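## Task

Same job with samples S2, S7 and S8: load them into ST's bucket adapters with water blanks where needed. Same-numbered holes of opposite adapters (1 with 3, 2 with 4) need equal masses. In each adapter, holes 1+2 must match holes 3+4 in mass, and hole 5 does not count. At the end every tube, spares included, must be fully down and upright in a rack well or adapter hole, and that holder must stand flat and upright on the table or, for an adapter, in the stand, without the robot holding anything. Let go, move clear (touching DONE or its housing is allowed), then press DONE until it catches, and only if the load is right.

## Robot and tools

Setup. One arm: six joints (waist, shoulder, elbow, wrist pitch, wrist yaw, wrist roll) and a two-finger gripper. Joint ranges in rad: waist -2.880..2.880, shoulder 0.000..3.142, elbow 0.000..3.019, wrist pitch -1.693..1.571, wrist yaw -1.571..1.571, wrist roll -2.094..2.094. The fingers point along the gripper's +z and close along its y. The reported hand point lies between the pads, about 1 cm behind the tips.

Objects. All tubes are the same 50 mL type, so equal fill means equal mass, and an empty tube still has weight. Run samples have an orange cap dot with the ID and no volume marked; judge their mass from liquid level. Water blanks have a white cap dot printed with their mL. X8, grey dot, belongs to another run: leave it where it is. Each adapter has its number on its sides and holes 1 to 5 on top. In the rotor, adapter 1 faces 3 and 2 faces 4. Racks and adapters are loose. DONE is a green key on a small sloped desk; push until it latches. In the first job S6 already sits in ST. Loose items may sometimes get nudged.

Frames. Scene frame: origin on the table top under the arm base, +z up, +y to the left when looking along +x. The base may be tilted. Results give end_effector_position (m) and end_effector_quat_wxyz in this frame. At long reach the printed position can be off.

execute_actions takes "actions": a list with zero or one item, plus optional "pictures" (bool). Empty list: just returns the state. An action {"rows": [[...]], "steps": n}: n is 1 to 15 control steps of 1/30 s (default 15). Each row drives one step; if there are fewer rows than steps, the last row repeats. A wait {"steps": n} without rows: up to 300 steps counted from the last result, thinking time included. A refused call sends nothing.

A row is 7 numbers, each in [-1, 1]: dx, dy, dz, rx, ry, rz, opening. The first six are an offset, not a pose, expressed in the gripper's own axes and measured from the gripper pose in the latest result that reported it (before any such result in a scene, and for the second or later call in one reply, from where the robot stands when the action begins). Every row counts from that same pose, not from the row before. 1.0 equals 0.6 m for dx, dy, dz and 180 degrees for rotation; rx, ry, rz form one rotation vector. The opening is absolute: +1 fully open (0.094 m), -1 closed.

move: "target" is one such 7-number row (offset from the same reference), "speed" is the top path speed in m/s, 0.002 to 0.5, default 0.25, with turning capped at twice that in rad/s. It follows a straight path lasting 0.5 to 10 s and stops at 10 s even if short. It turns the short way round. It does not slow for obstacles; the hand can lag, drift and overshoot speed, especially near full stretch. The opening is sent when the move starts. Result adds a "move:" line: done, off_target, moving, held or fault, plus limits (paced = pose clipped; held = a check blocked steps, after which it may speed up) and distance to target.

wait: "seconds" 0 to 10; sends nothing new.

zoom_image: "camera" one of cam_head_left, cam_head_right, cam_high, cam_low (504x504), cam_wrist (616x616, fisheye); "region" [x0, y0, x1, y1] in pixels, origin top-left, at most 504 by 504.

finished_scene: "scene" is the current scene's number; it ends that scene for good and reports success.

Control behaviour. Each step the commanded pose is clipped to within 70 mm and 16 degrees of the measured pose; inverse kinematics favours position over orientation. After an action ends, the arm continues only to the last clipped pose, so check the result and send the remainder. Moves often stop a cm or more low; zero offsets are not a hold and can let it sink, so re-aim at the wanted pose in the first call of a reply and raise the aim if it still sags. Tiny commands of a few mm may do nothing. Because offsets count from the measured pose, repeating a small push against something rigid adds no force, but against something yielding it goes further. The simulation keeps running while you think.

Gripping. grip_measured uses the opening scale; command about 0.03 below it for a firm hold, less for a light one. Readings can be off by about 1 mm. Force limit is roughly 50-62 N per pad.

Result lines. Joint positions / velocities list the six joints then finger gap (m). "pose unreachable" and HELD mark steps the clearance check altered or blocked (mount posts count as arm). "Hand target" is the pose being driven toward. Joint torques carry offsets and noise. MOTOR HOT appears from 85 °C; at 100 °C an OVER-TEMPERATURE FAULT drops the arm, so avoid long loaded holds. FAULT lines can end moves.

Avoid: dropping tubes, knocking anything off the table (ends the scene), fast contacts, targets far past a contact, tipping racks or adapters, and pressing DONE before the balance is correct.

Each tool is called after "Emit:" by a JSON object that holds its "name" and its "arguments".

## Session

Emit:
{"name": "execute_actions", "arguments": {"actions": []}}

Scene clock: 0.00 s of 9000.00 s.
end_effector_position=(+0.4871, -0.0954, +0.2982) grip_measured=+1.000 end_effector_quat_wxyz=(+0.420, -0.073, +0.897, +0.112)
Joint positions: [-0.513  1.256  1.015 -0.579 -0.526 -0.314  0.094]
Joint velocities: [-0.015 -0.005  0.002 -0.032  0.007  0.051  0.   ]
Joint torques (N m, as the arm reports them, + toward a larger angle): no reading
Hand target: +0.494, -0.098, +0.315; +0.435, -0.078, +0.891, +0.105

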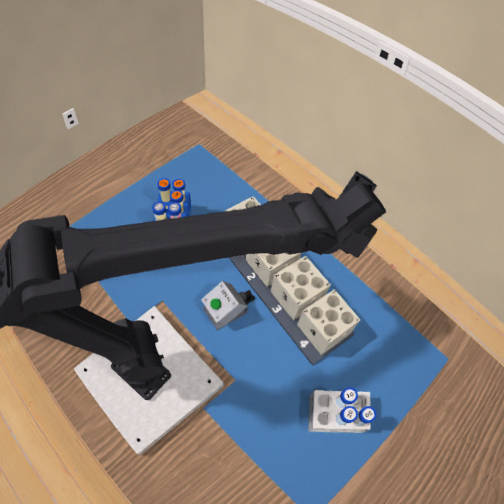

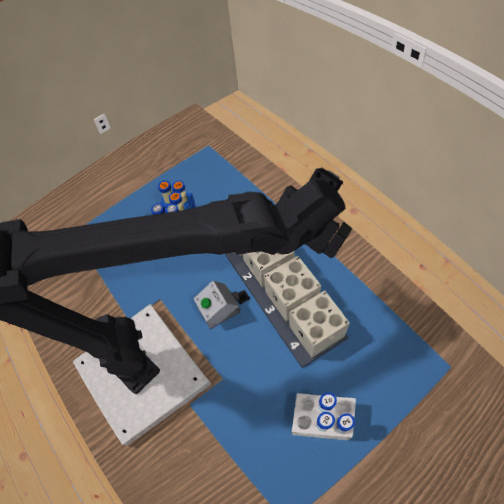

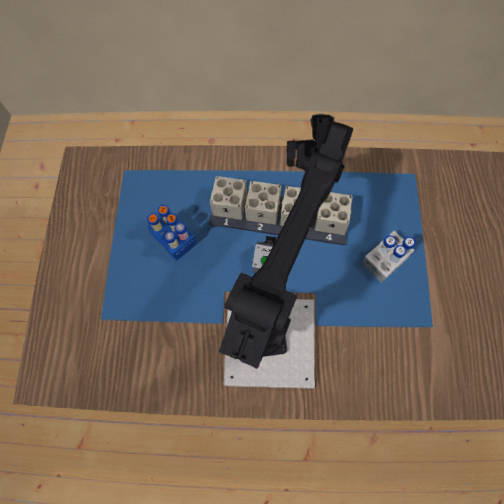

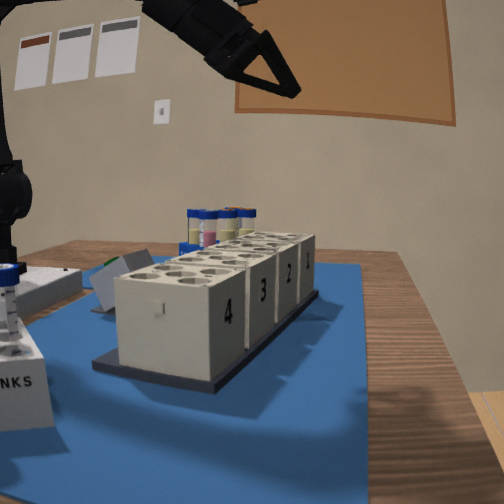

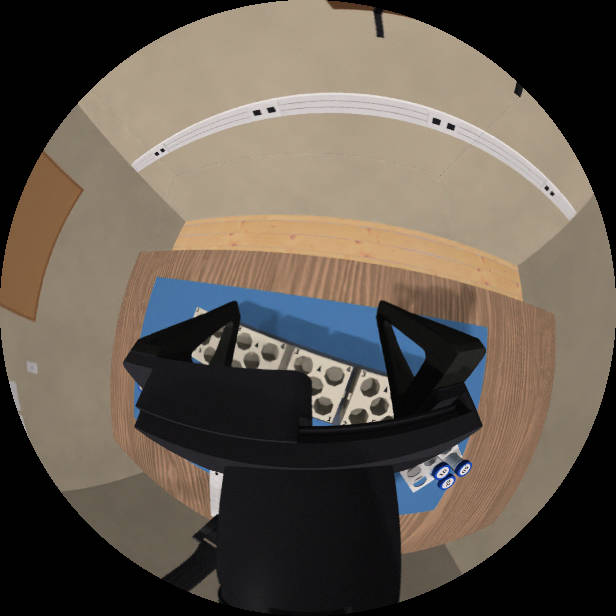

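Emit:
{"name": "zoom_image", "arguments": {"camera": "cam_low", "region": [170, 195, 280, 265]}}

Emit:
{"name": "zoom_image", "arguments": {"camera": "cam_head_left", "region": [290, 370, 400, 450]}}

Emit:
{"name": "zoom_image", "arguments": {"camera": "cam_high", "region": [130, 165, 270, 270]}}

Emit:
{"name": "zoom_image", "arguments": {"camera": "cam_head_left", "region": [130, 165, 220, 235]}}

Region (170, 195, 280, 265) of cam_low's 504x504 image, scaled by 4.582, with more detail than that image has; it fills the top 321 rows of this view, and the rest is white.

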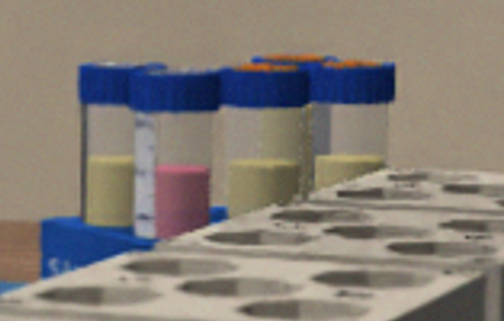

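Region (290, 370, 400, 450) of cam_head_left's 504x504 image, scaled by 4.582, with more detail than that image has; it fills the top 367 rows of this view, and the rest is white.

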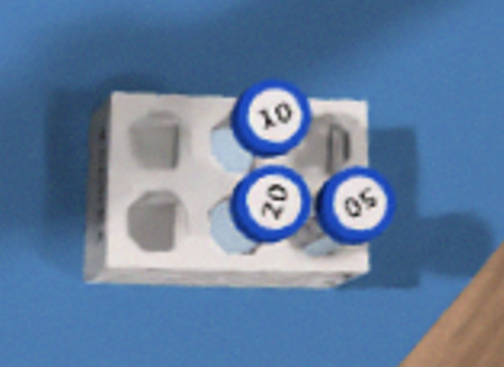

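Region (130, 165, 270, 270) of cam_high's 504x504 image, scaled by 3.600, with more detail than that image has; it fills the top 378 rows of this view, and the rest is white.

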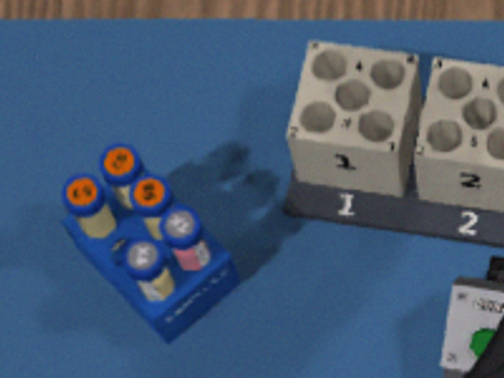

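Region (130, 165, 220, 235) of cam_head_left's 504x504 image, scaled by 5.600, with more detail than that image has.

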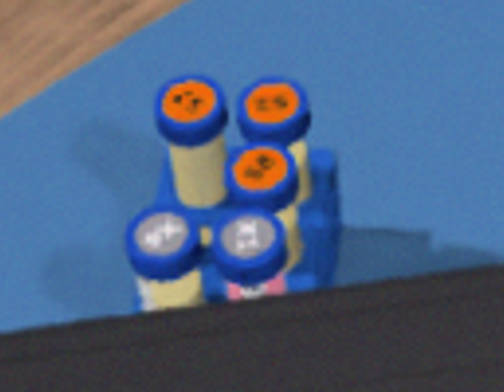

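Emit:
{"name": "move", "arguments": {"target": [0.232,0.714,0.108,0.074,0.277,0.048,0.15]}}

Emit:
{"name": "move", "arguments": {"target": [-0.015,0.02,0,-0.01,-0.01,0.26,0.15]}}

Scene clock: 19.30 s of 9000.00 s.
end_effector_position=(+0.3410, +0.3239, +0.1972) grip_measured=+0.152 end_effector_quat_wxyz=(-0.014, -0.010, +1.000, -0.008)
Joint positions: [ 0.604  1.638  1.369 -1.346 -0.013  0.733  0.054]
Joint velocities: [ 0.005 -0.015  0.002 -0.012  0.007  0.007 -0.   ]
Joint torques (N m, as the arm reports them, + toward a larger angle): [  0.39 -11.05  10.85  -0.6    0.05   0.04]
Hand target: +0.353, +0.331, +0.213; -0.003, -0.001, +1.000, +0.003
Off the commanded pose: 0.017 m, 2 deg.
After step 90, 13.90 s passed at rest.
move: off_target

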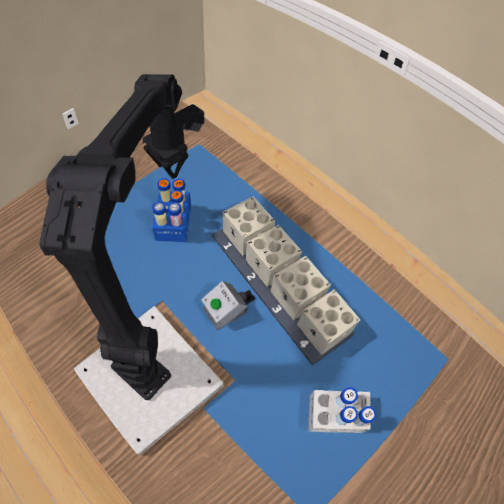

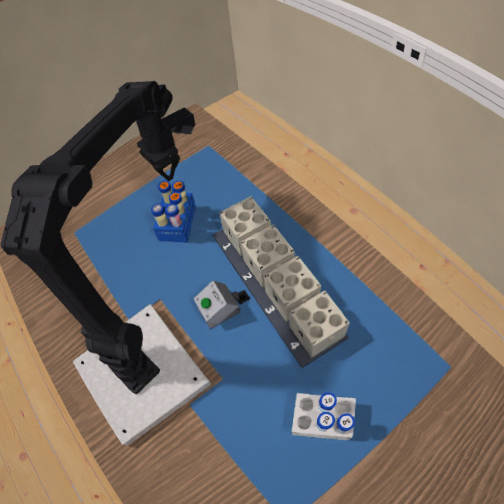

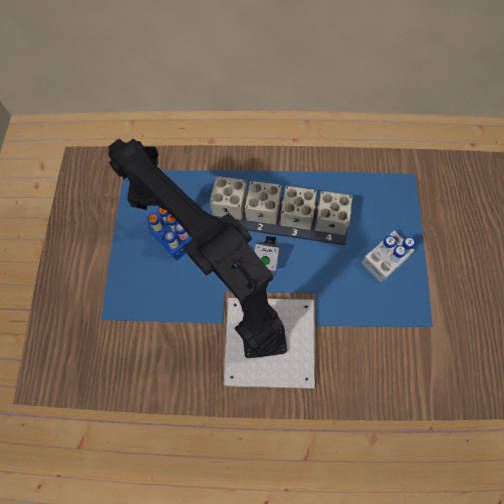

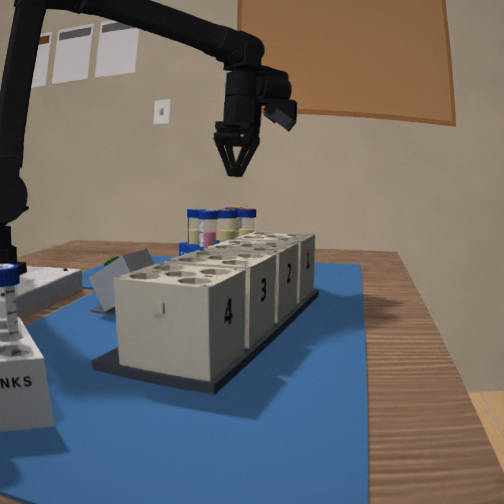

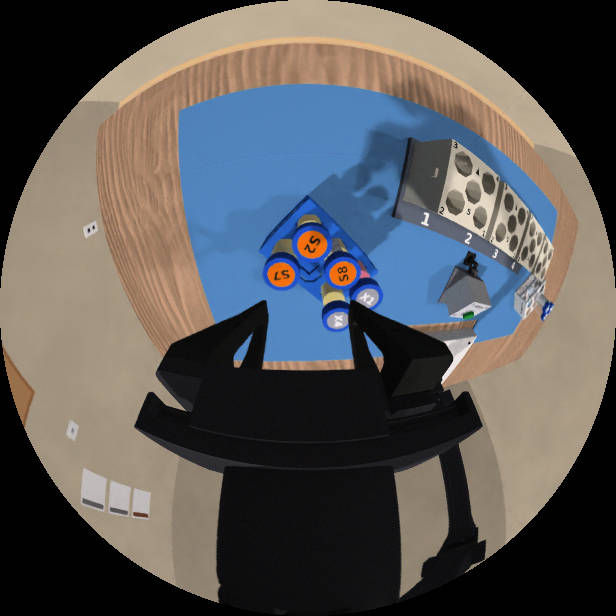

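Scene clock: 21.53 s of 9000.00 s.
end_effector_position=(+0.3458, +0.3281, +0.1971) grip_measured=+0.152 end_effector_quat_wxyz=(+0.001, +0.386, +0.923, -0.003)
Joint positions: [ 0.608  1.638  1.369 -1.32  -0.001  1.549  0.054]
Joint velocities: [-0.024 -0.005  0.002  0.007 -0.037 -0.037 -0.   ]
Joint torques (N m, as the arm reports them, + toward a larger angle): [  1.58 -10.48   8.31   0.3    0.23   0.04]
Hand target: +0.350, +0.336, +0.197; +0.005, +0.388, +0.922, +0.002
Off the commanded pose: 0.009 m, 1 deg.
move: done

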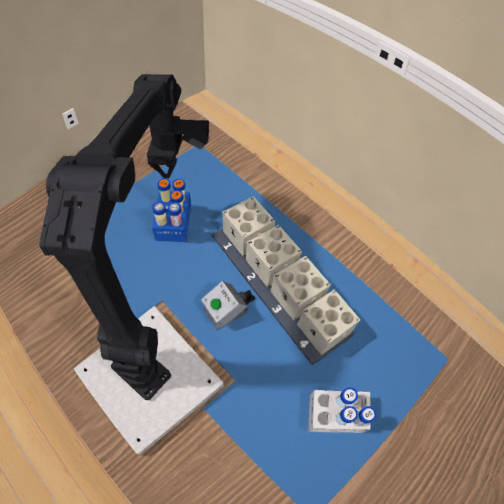

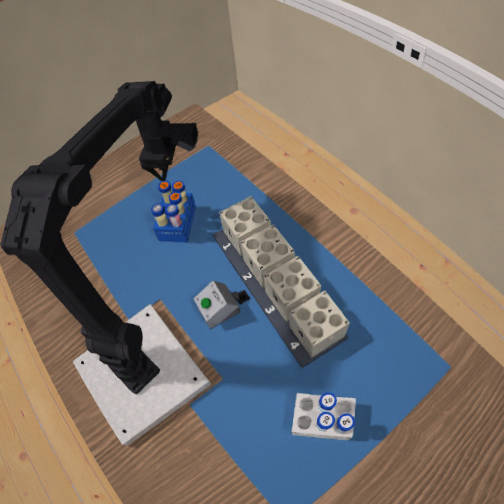

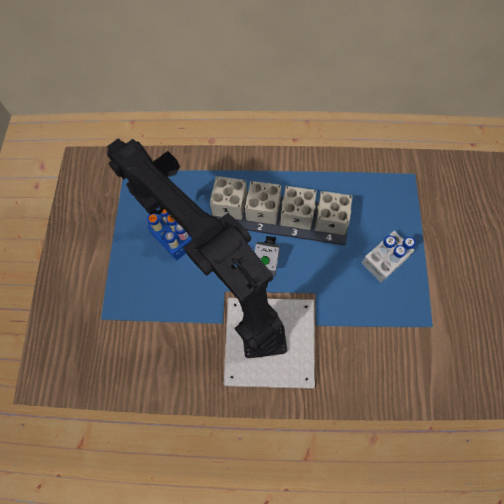

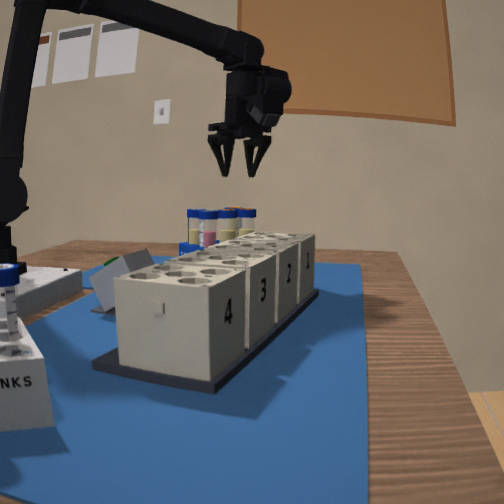

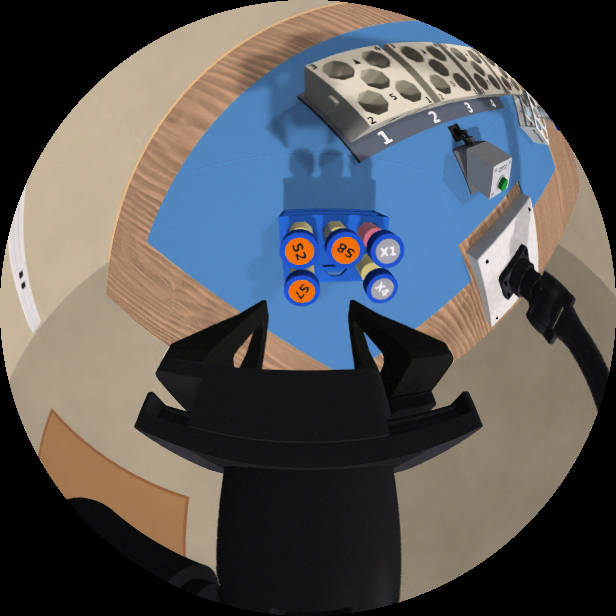

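Emit:
{"name": "move", "arguments": {"target": [0.042,0.018,0.088,-0.012,0,0,0.15], "speed": 0.1}}

Scene clock: 24.30 s of 9000.00 s.
end_effector_position=(+0.3346, +0.3489, +0.1482) grip_measured=+0.152 end_effector_quat_wxyz=(+0.007, +0.382, +0.924, +0.012)
Joint positions: [ 0.655  1.674  1.28  -1.162 -0.001  1.59   0.054]
Joint velocities: [-0.015  0.005  0.002 -0.007  0.037 -0.037  0.001]
Joint torques (N m, as the arm reports them, + toward a larger angle): [  1.29 -10.66   7.33   0.38   0.13   0.04]
Hand target: +0.336, +0.353, +0.144; +0.008, +0.385, +0.923, +0.014
Off the commanded pose: 0.006 m, 0 deg.
move: done

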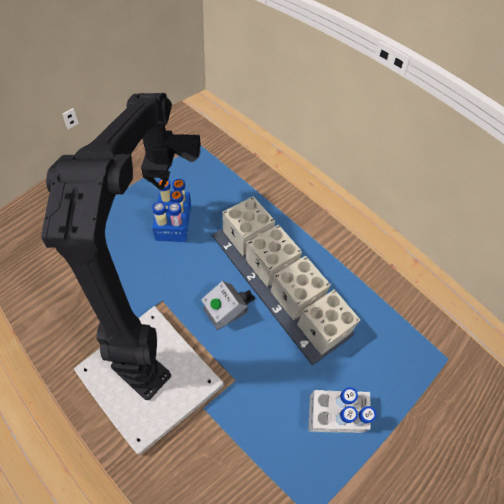

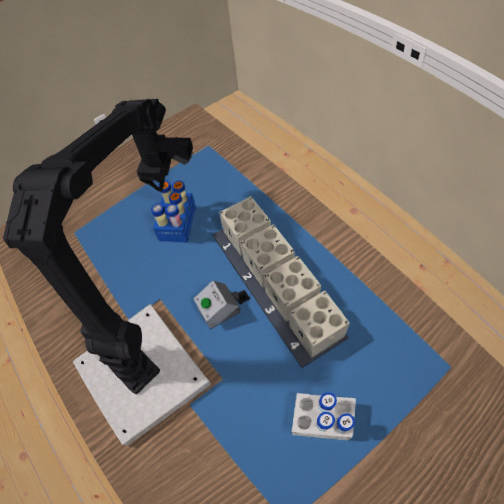

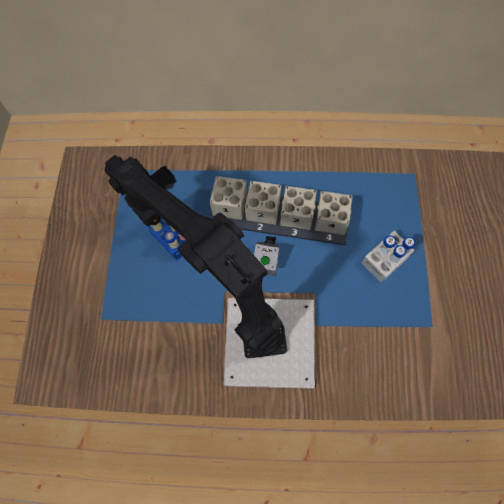

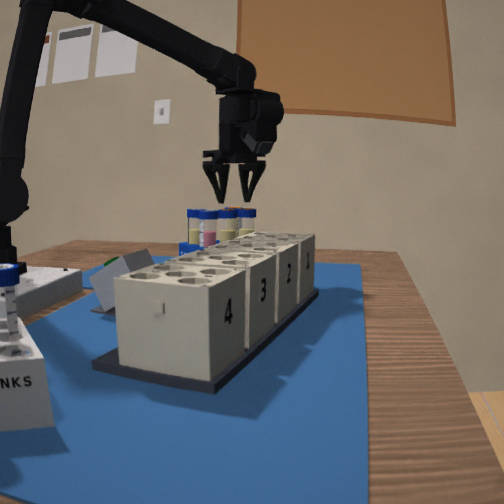

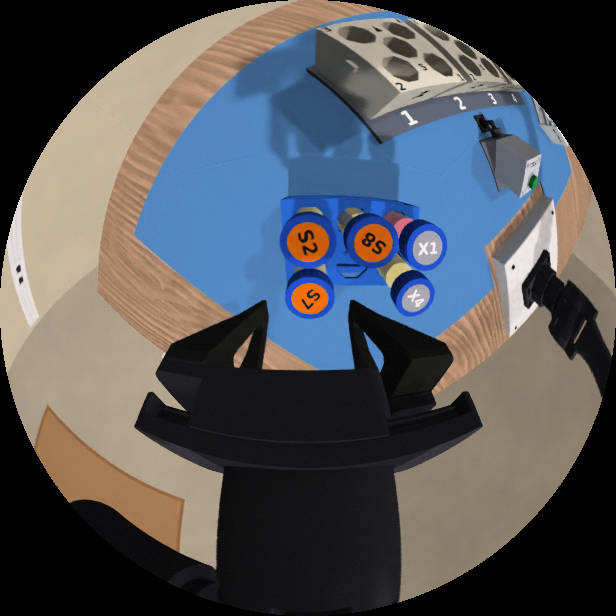

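Emit:
{"name": "move", "arguments": {"target": [-0.012,0.005,0.054,0,0,0,0.15], "speed": 0.06}}

Scene clock: 29.70 s of 9000.00 s.
end_effector_position=(+0.3380, +0.3459, +0.1217) grip_measured=+0.152 end_effector_quat_wxyz=(+0.007, +0.384, +0.923, +0.011)
Joint positions: [ 0.646  1.703  1.242 -1.095 -0.001  1.585  0.054]
Joint velocities: [-0.005  0.005 -0.002 -0.002 -0.081  0.037 -0.   ]
Joint torques (N m, as the arm reports them, + toward a larger angle): [  0.34 -10.58   7.03   0.33   0.1   -0.13]
Hand target: +0.343, +0.346, +0.116; +0.007, +0.382, +0.924, +0.012
Off the commanded pose: 0.007 m, 0 deg.
After step 90, 1.43 s passed at rest.
move: done

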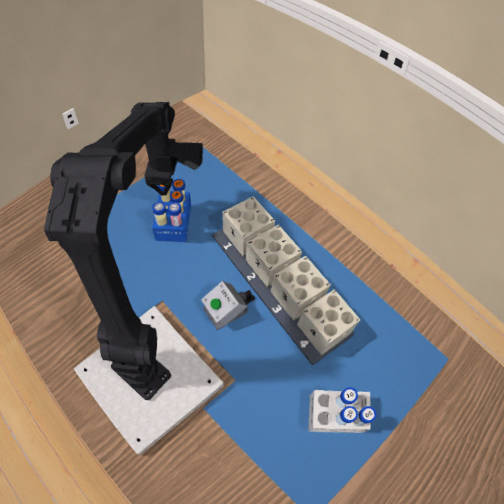

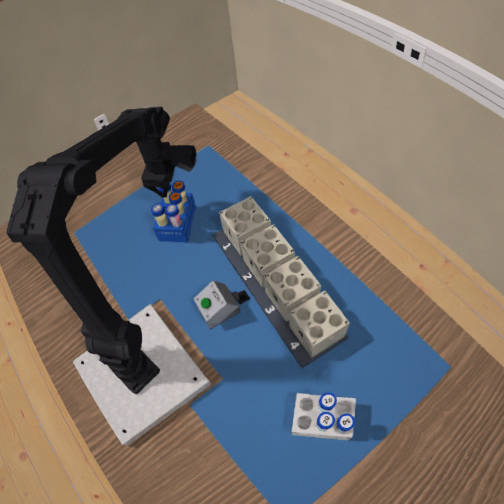

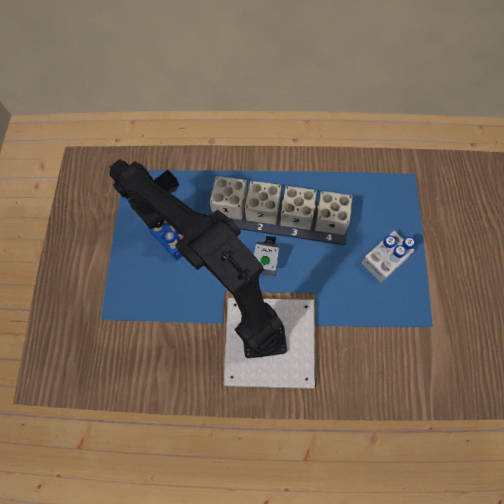

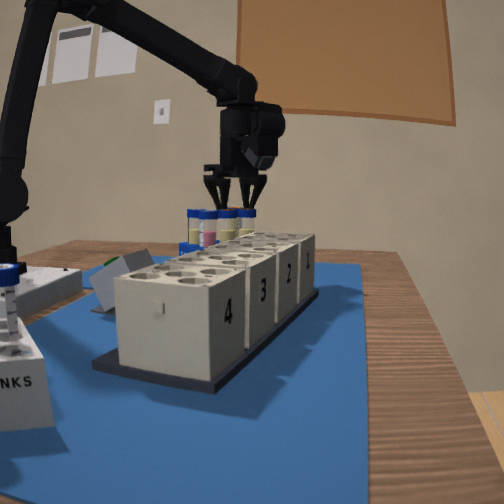

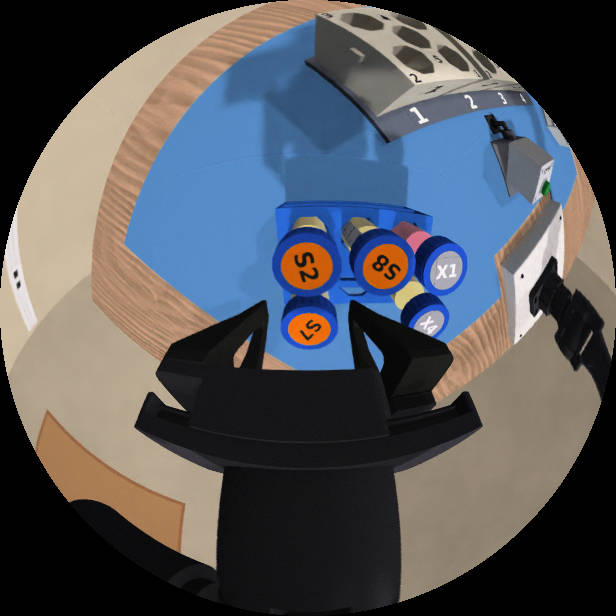

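Emit:
{"name": "move", "arguments": {"target": [0,0.003,0.006,0,0,0,-0.345]}}

Emit:
{"name": "execute_actions", "arguments": {"actions": [{"rows":[[0,0.014,-0.02,-0.006,0,0,-0.345],[0,0.028,-0.035,-0.012,0,0,-0.345],[0,0.028,-0.04,-0.012,0,0,-0.345],[0,0.028,-0.05,-0.012,0,0,-0.345],[0,0.028,-0.06,-0.012,0,0,-0.345],[0,0.028,-0.07,-0.012,0,0,-0.345],[0,0.028,-0.08,-0.012,0,0,-0.345],[0,0.028,-0.09,-0.012,0,0,-0.345],[0,0.026,-0.1,-0.012,0,0,-0.345],[0,0.026,-0.11,-0.012,0,0,-0.345],[0,0.024,-0.12,-0.012,0,0,-0.345],[0,0.024,-0.13,-0.012,0,0,-0.345],[0,0.024,-0.14,-0.012,0,0,-0.345]]}], "pictures": false}}

Emit:
{"name": "move", "arguments": {"target": [0,0.02,-0.17,-0.012,0,0,-0.345], "speed": 0.12}}

Scene clock: 37.63 s of 9000.00 s.
end_effector_position=(+0.3380, +0.3459, +0.1217) grip_measured=-0.318 end_effector_quat_wxyz=(+0.007, +0.384, +0.923, +0.011)
Joint positions: [ 0.646  1.703  1.242 -1.095 -0.001  1.584  0.032]
Joint velocities: [-0.015 -0.015 -0.007 -0.002 -0.066  0.022  0.   ]
Joint torques (N m, as the arm reports them, + toward a larger angle): [  0.89 -11.05   6.86   0.17   0.12  -0.04]
Hand target: +0.339, +0.347, +0.118; +0.007, +0.384, +0.923, +0.011
Off the commanded pose: 0.004 m, 0 deg.
After step 90, 4.23 s passed at rest.
move: done

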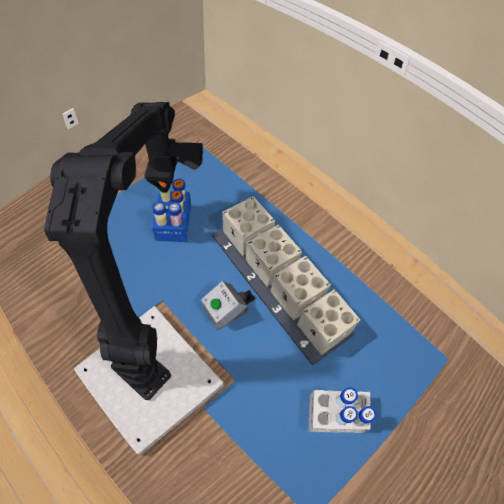

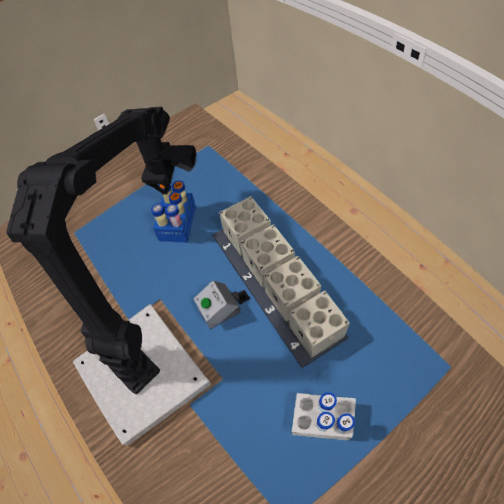

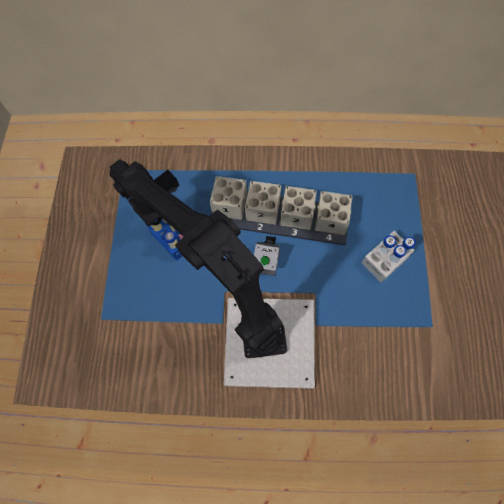

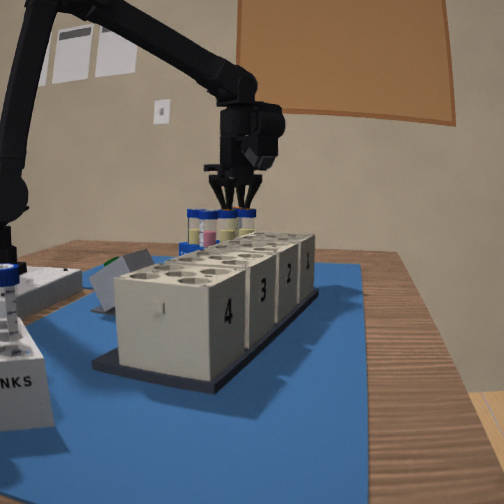

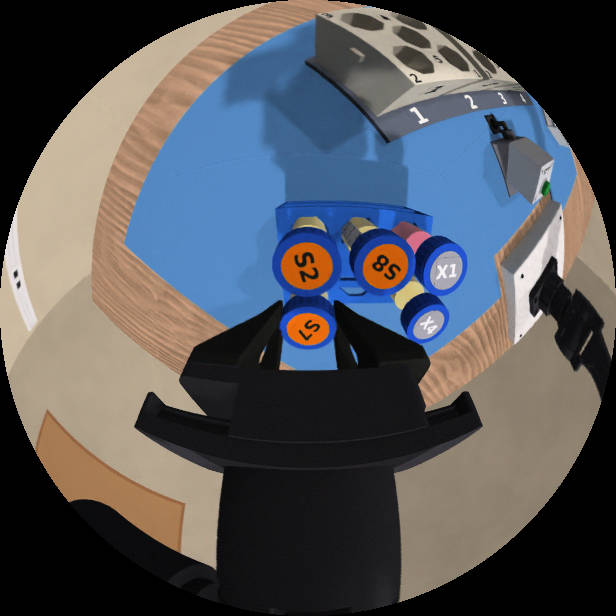

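Scene clock: 38.13 s of 9000.00 s.
end_effector_position=(+0.3369, +0.3451, +0.1645) grip_measured=-0.318 end_effector_quat_wxyz=(+0.002, +0.384, +0.923, -0.003)
Joint positions: [ 0.646  1.675  1.327 -1.239 -0.001  1.584  0.032]
Joint velocities: [-0.015 -0.21   0.173 -0.286 -0.066 -0.022 -0.   ]
Joint torques (N m, as the arm reports them, + toward a larger angle): [  0.9  -13.79  10.31  -0.48   0.15  -0.03]
Hand target: +0.344, +0.353, +0.205; +0.015, +0.384, +0.923, +0.029
Off the commanded pose: 0.044 m, 4 deg.
Steps of this call (steps 1 to 15: all 15 steps of this action). Readings (end_effector_position):
1: (+0.3380, +0.3458, +0.1217)
2: (+0.3378, +0.3456, +0.1218)
4: (+0.3372, +0.3450, +0.1227)
8: (+0.3373, +0.3452, +0.1319)
15: the state above

Scene clock: 39.77 s of 9000.00 s.
end_effector_position=(+0.3364, +0.3454, +0.2543) grip_measured=-0.318 end_effector_quat_wxyz=(+0.001, +0.384, +0.923, -0.003)
Joint positions: [ 0.646  1.624  1.505 -1.469 -0.001  1.584  0.032]
Joint velocities: [ 0.005 -0.005 -0.007  0.017  0.007 -0.022  0.001]
Joint torques (N m, as the arm reports them, + toward a larger angle): [  0.96 -12.89  11.03  -0.57   0.15  -0.03]
Hand target: +0.342, +0.351, +0.284; +0.013, +0.384, +0.923, +0.024
Off the commanded pose: 0.031 m, 3 deg.
move: off_target

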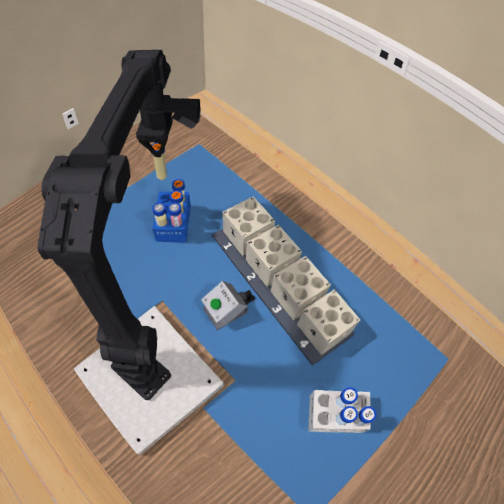

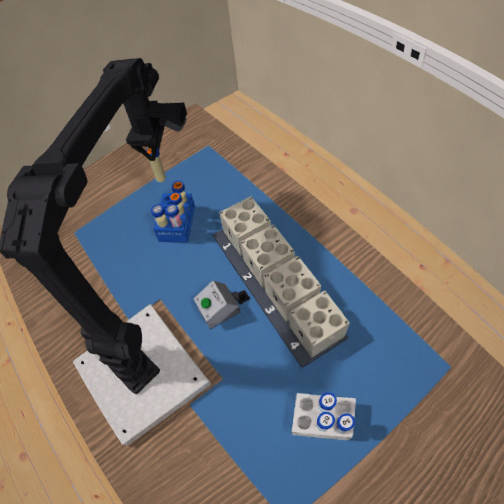

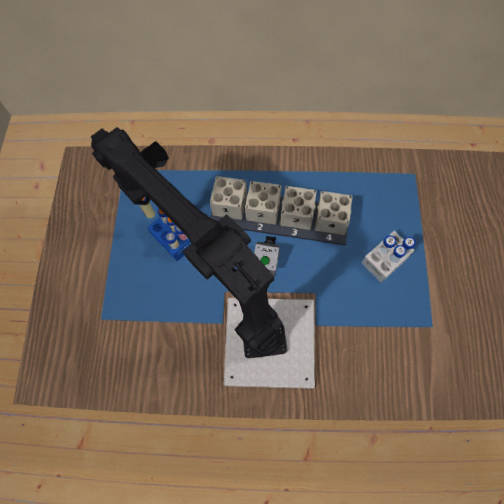

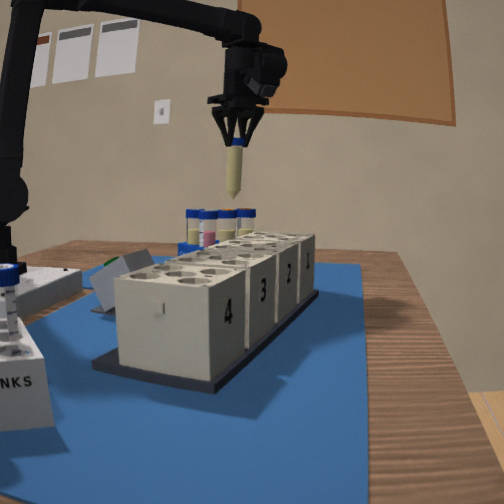

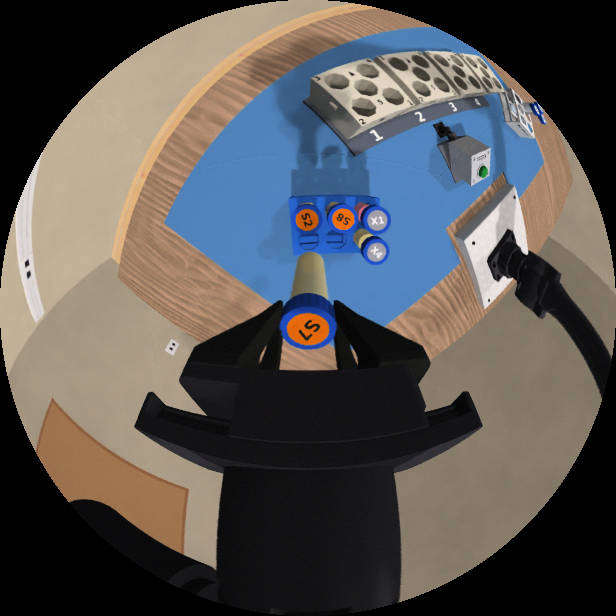

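Emit:
{"name": "move", "arguments": {"target": [-0.513,-0.238,-0.04,-0.018,-0.018,-0.251,-0.35]}}

Scene clock: 43.93 s of 9000.00 s.
end_effector_position=(+0.4305, +0.0217, +0.2588) grip_measured=-0.318 end_effector_quat_wxyz=(+0.004, +0.009, +1.000, +0.009)
Joint positions: [-0.102  1.482  1.353 -1.445 -0.013  0.065  0.032]
Joint velocities: [-0.015 -0.005 -0.012 -0.002  0.022  0.037  0.   ]
Joint torques (N m, as the arm reports them, + toward a larger angle): [ 1.47 -9.63 11.71  0.25 -0.09 -0.12]
Hand target: +0.447, +0.025, +0.282; +0.037, -0.001, +0.999, +0.012
Off the commanded pose: 0.031 m, 4 deg.
move: off_target

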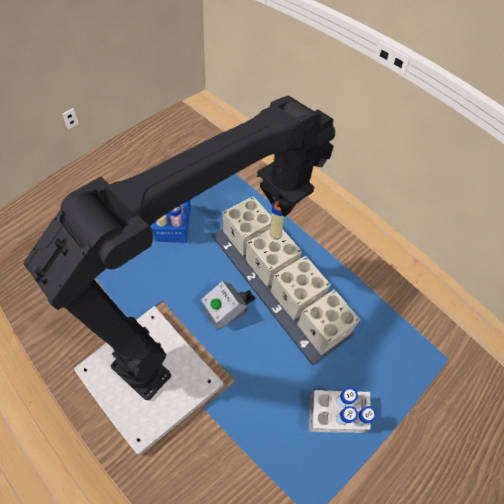

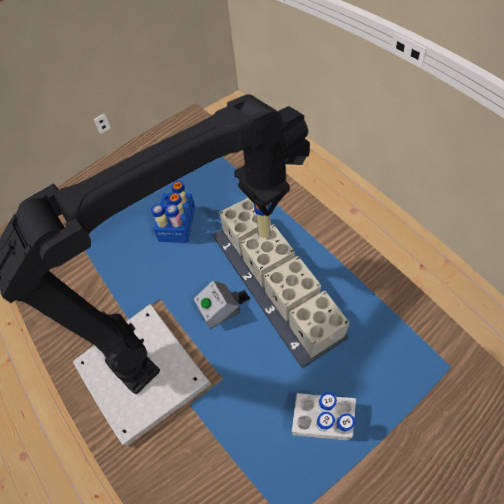

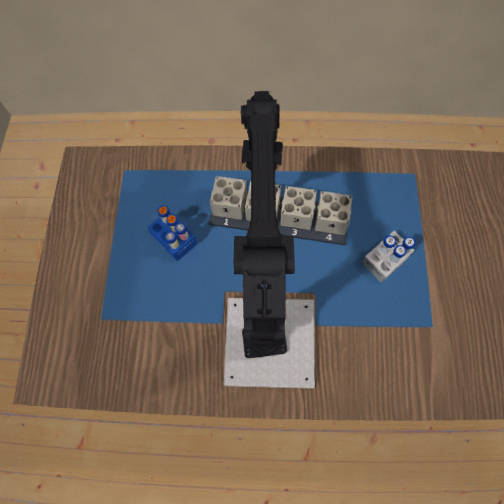

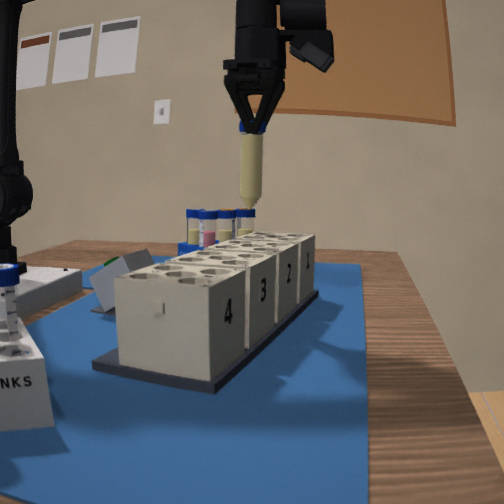

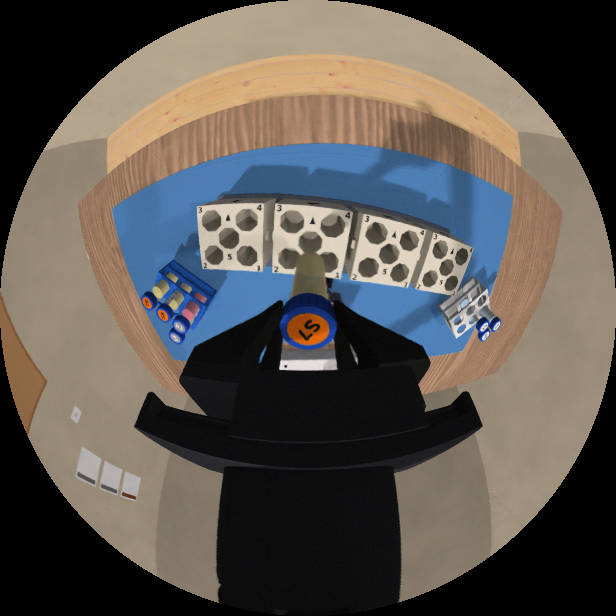

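Emit:
{"name": "move", "arguments": {"target": [-0.012,0.004,0.054,0.004,-0.014,0,-0.35], "speed": 0.06}}

Emit:
{"name": "zoom_image", "arguments": {"camera": "cam_wrist", "region": [230, 180, 400, 350]}}

Scene clock: 46.97 s of 9000.00 s.
end_effector_position=(+0.4329, +0.0215, +0.2270) grip_measured=-0.318 end_effector_quat_wxyz=(+0.020, +0.007, +1.000, +0.003)
Joint positions: [-0.098  1.482  1.268 -1.33  -0.     0.067  0.032]
Joint velocities: [-0.015 -0.024  0.007  0.012 -0.007 -0.007 -0.001]
Joint torques (N m, as the arm reports them, + toward a larger angle): [ 1.66 -9.03  7.89  0.52  0.14  0.05]
Hand target: +0.438, +0.024, +0.226; +0.026, +0.009, +1.000, +0.002
Off the commanded pose: 0.006 m, 1 deg.
move: done

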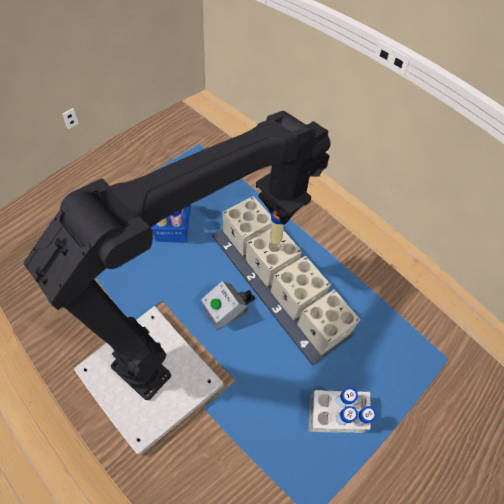

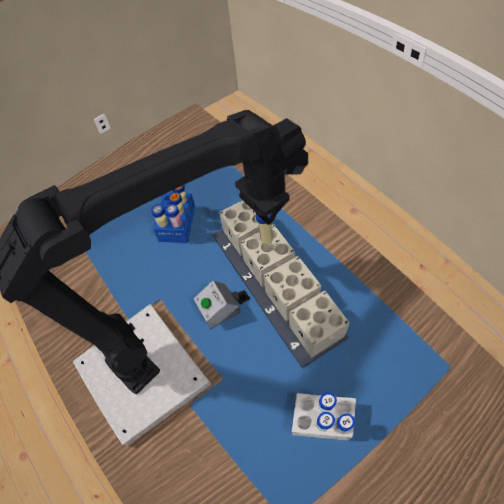

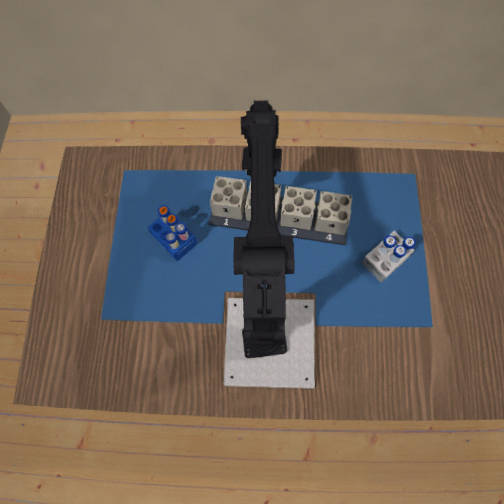

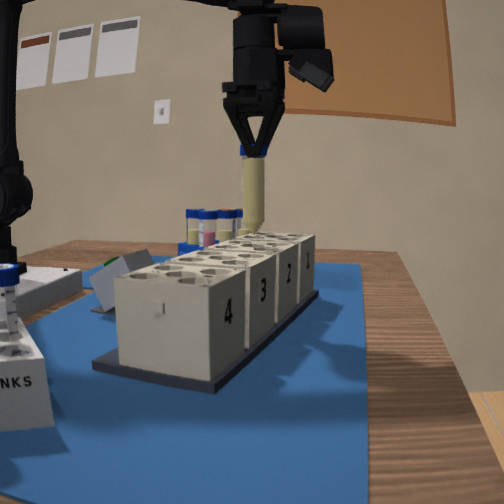

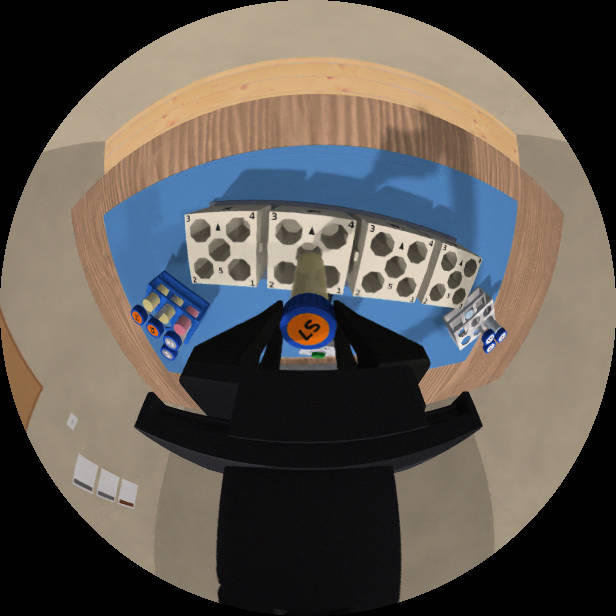

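Region (230, 180, 400, 350) of cam_wrist's 616x616 image, scaled by 2.965, with more detail than that image has.

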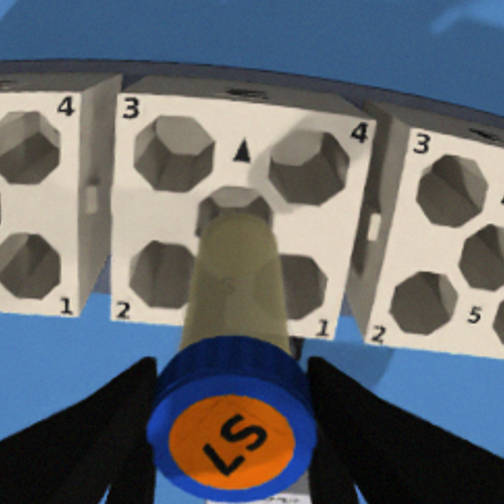

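Emit:
{"name": "move", "arguments": {"target": [-0.007,0.006,0.05,0,-0.003,0,-0.35], "speed": 0.04}}

Emit:
{"name": "zoom_image", "arguments": {"camera": "cam_wrist", "region": [230, 180, 400, 350]}}

Scene clock: 50.23 s of 9000.00 s.
end_effector_position=(+0.4334, +0.0218, +0.2007) grip_measured=-0.318 end_effector_quat_wxyz=(+0.022, +0.007, +1.000, +0.003)
Joint positions: [-0.097  1.497  1.213 -1.256 -0.     0.067  0.032]
Joint velocities: [ 0.005 -0.005 -0.007  0.007 -0.007 -0.022  0.   ]
Joint torques (N m, as the arm reports them, + toward a larger angle): [ 1.68 -8.67  7.7   0.46  0.07  0.02]
Hand target: +0.439, +0.025, +0.197; +0.025, +0.007, +1.000, +0.003
Off the commanded pose: 0.007 m, 0 deg.
move: done

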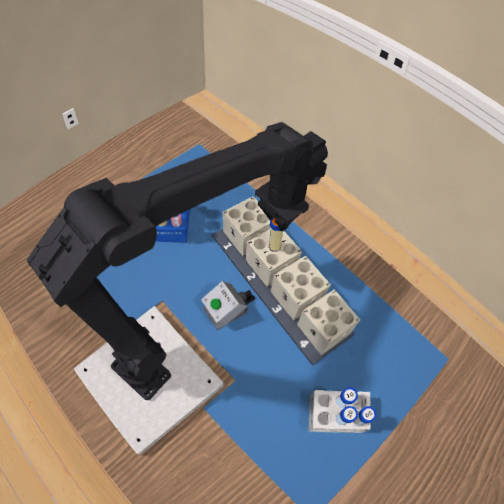

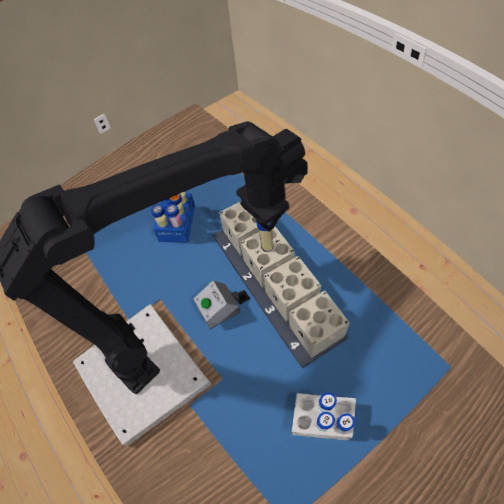

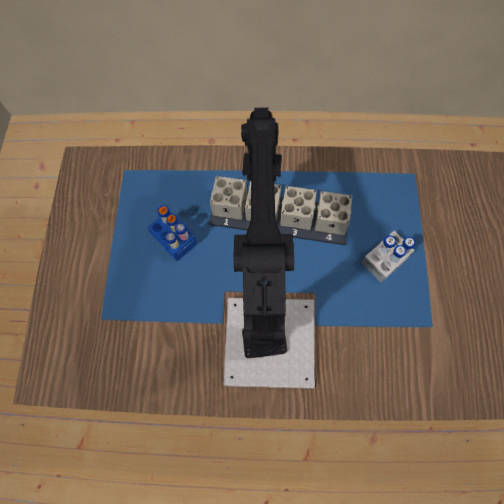

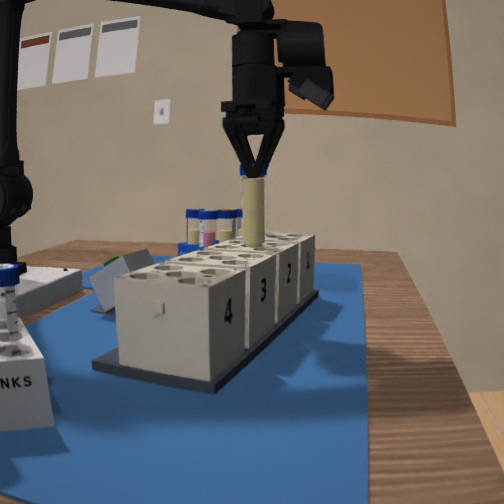

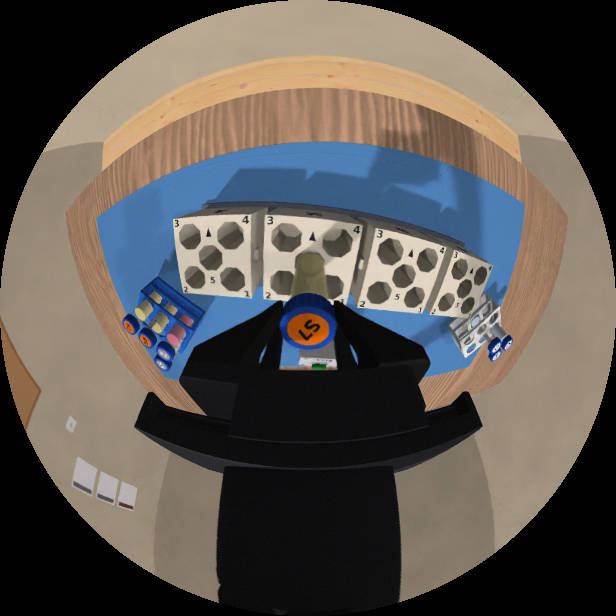

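Region (230, 180, 400, 350) of cam_wrist's 616x616 image, scaled by 2.965, with more detail than that image has.

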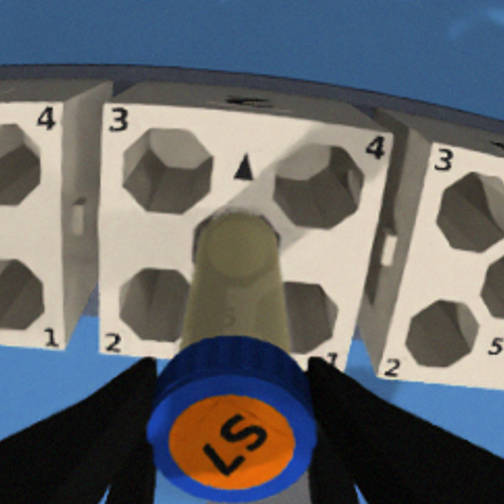

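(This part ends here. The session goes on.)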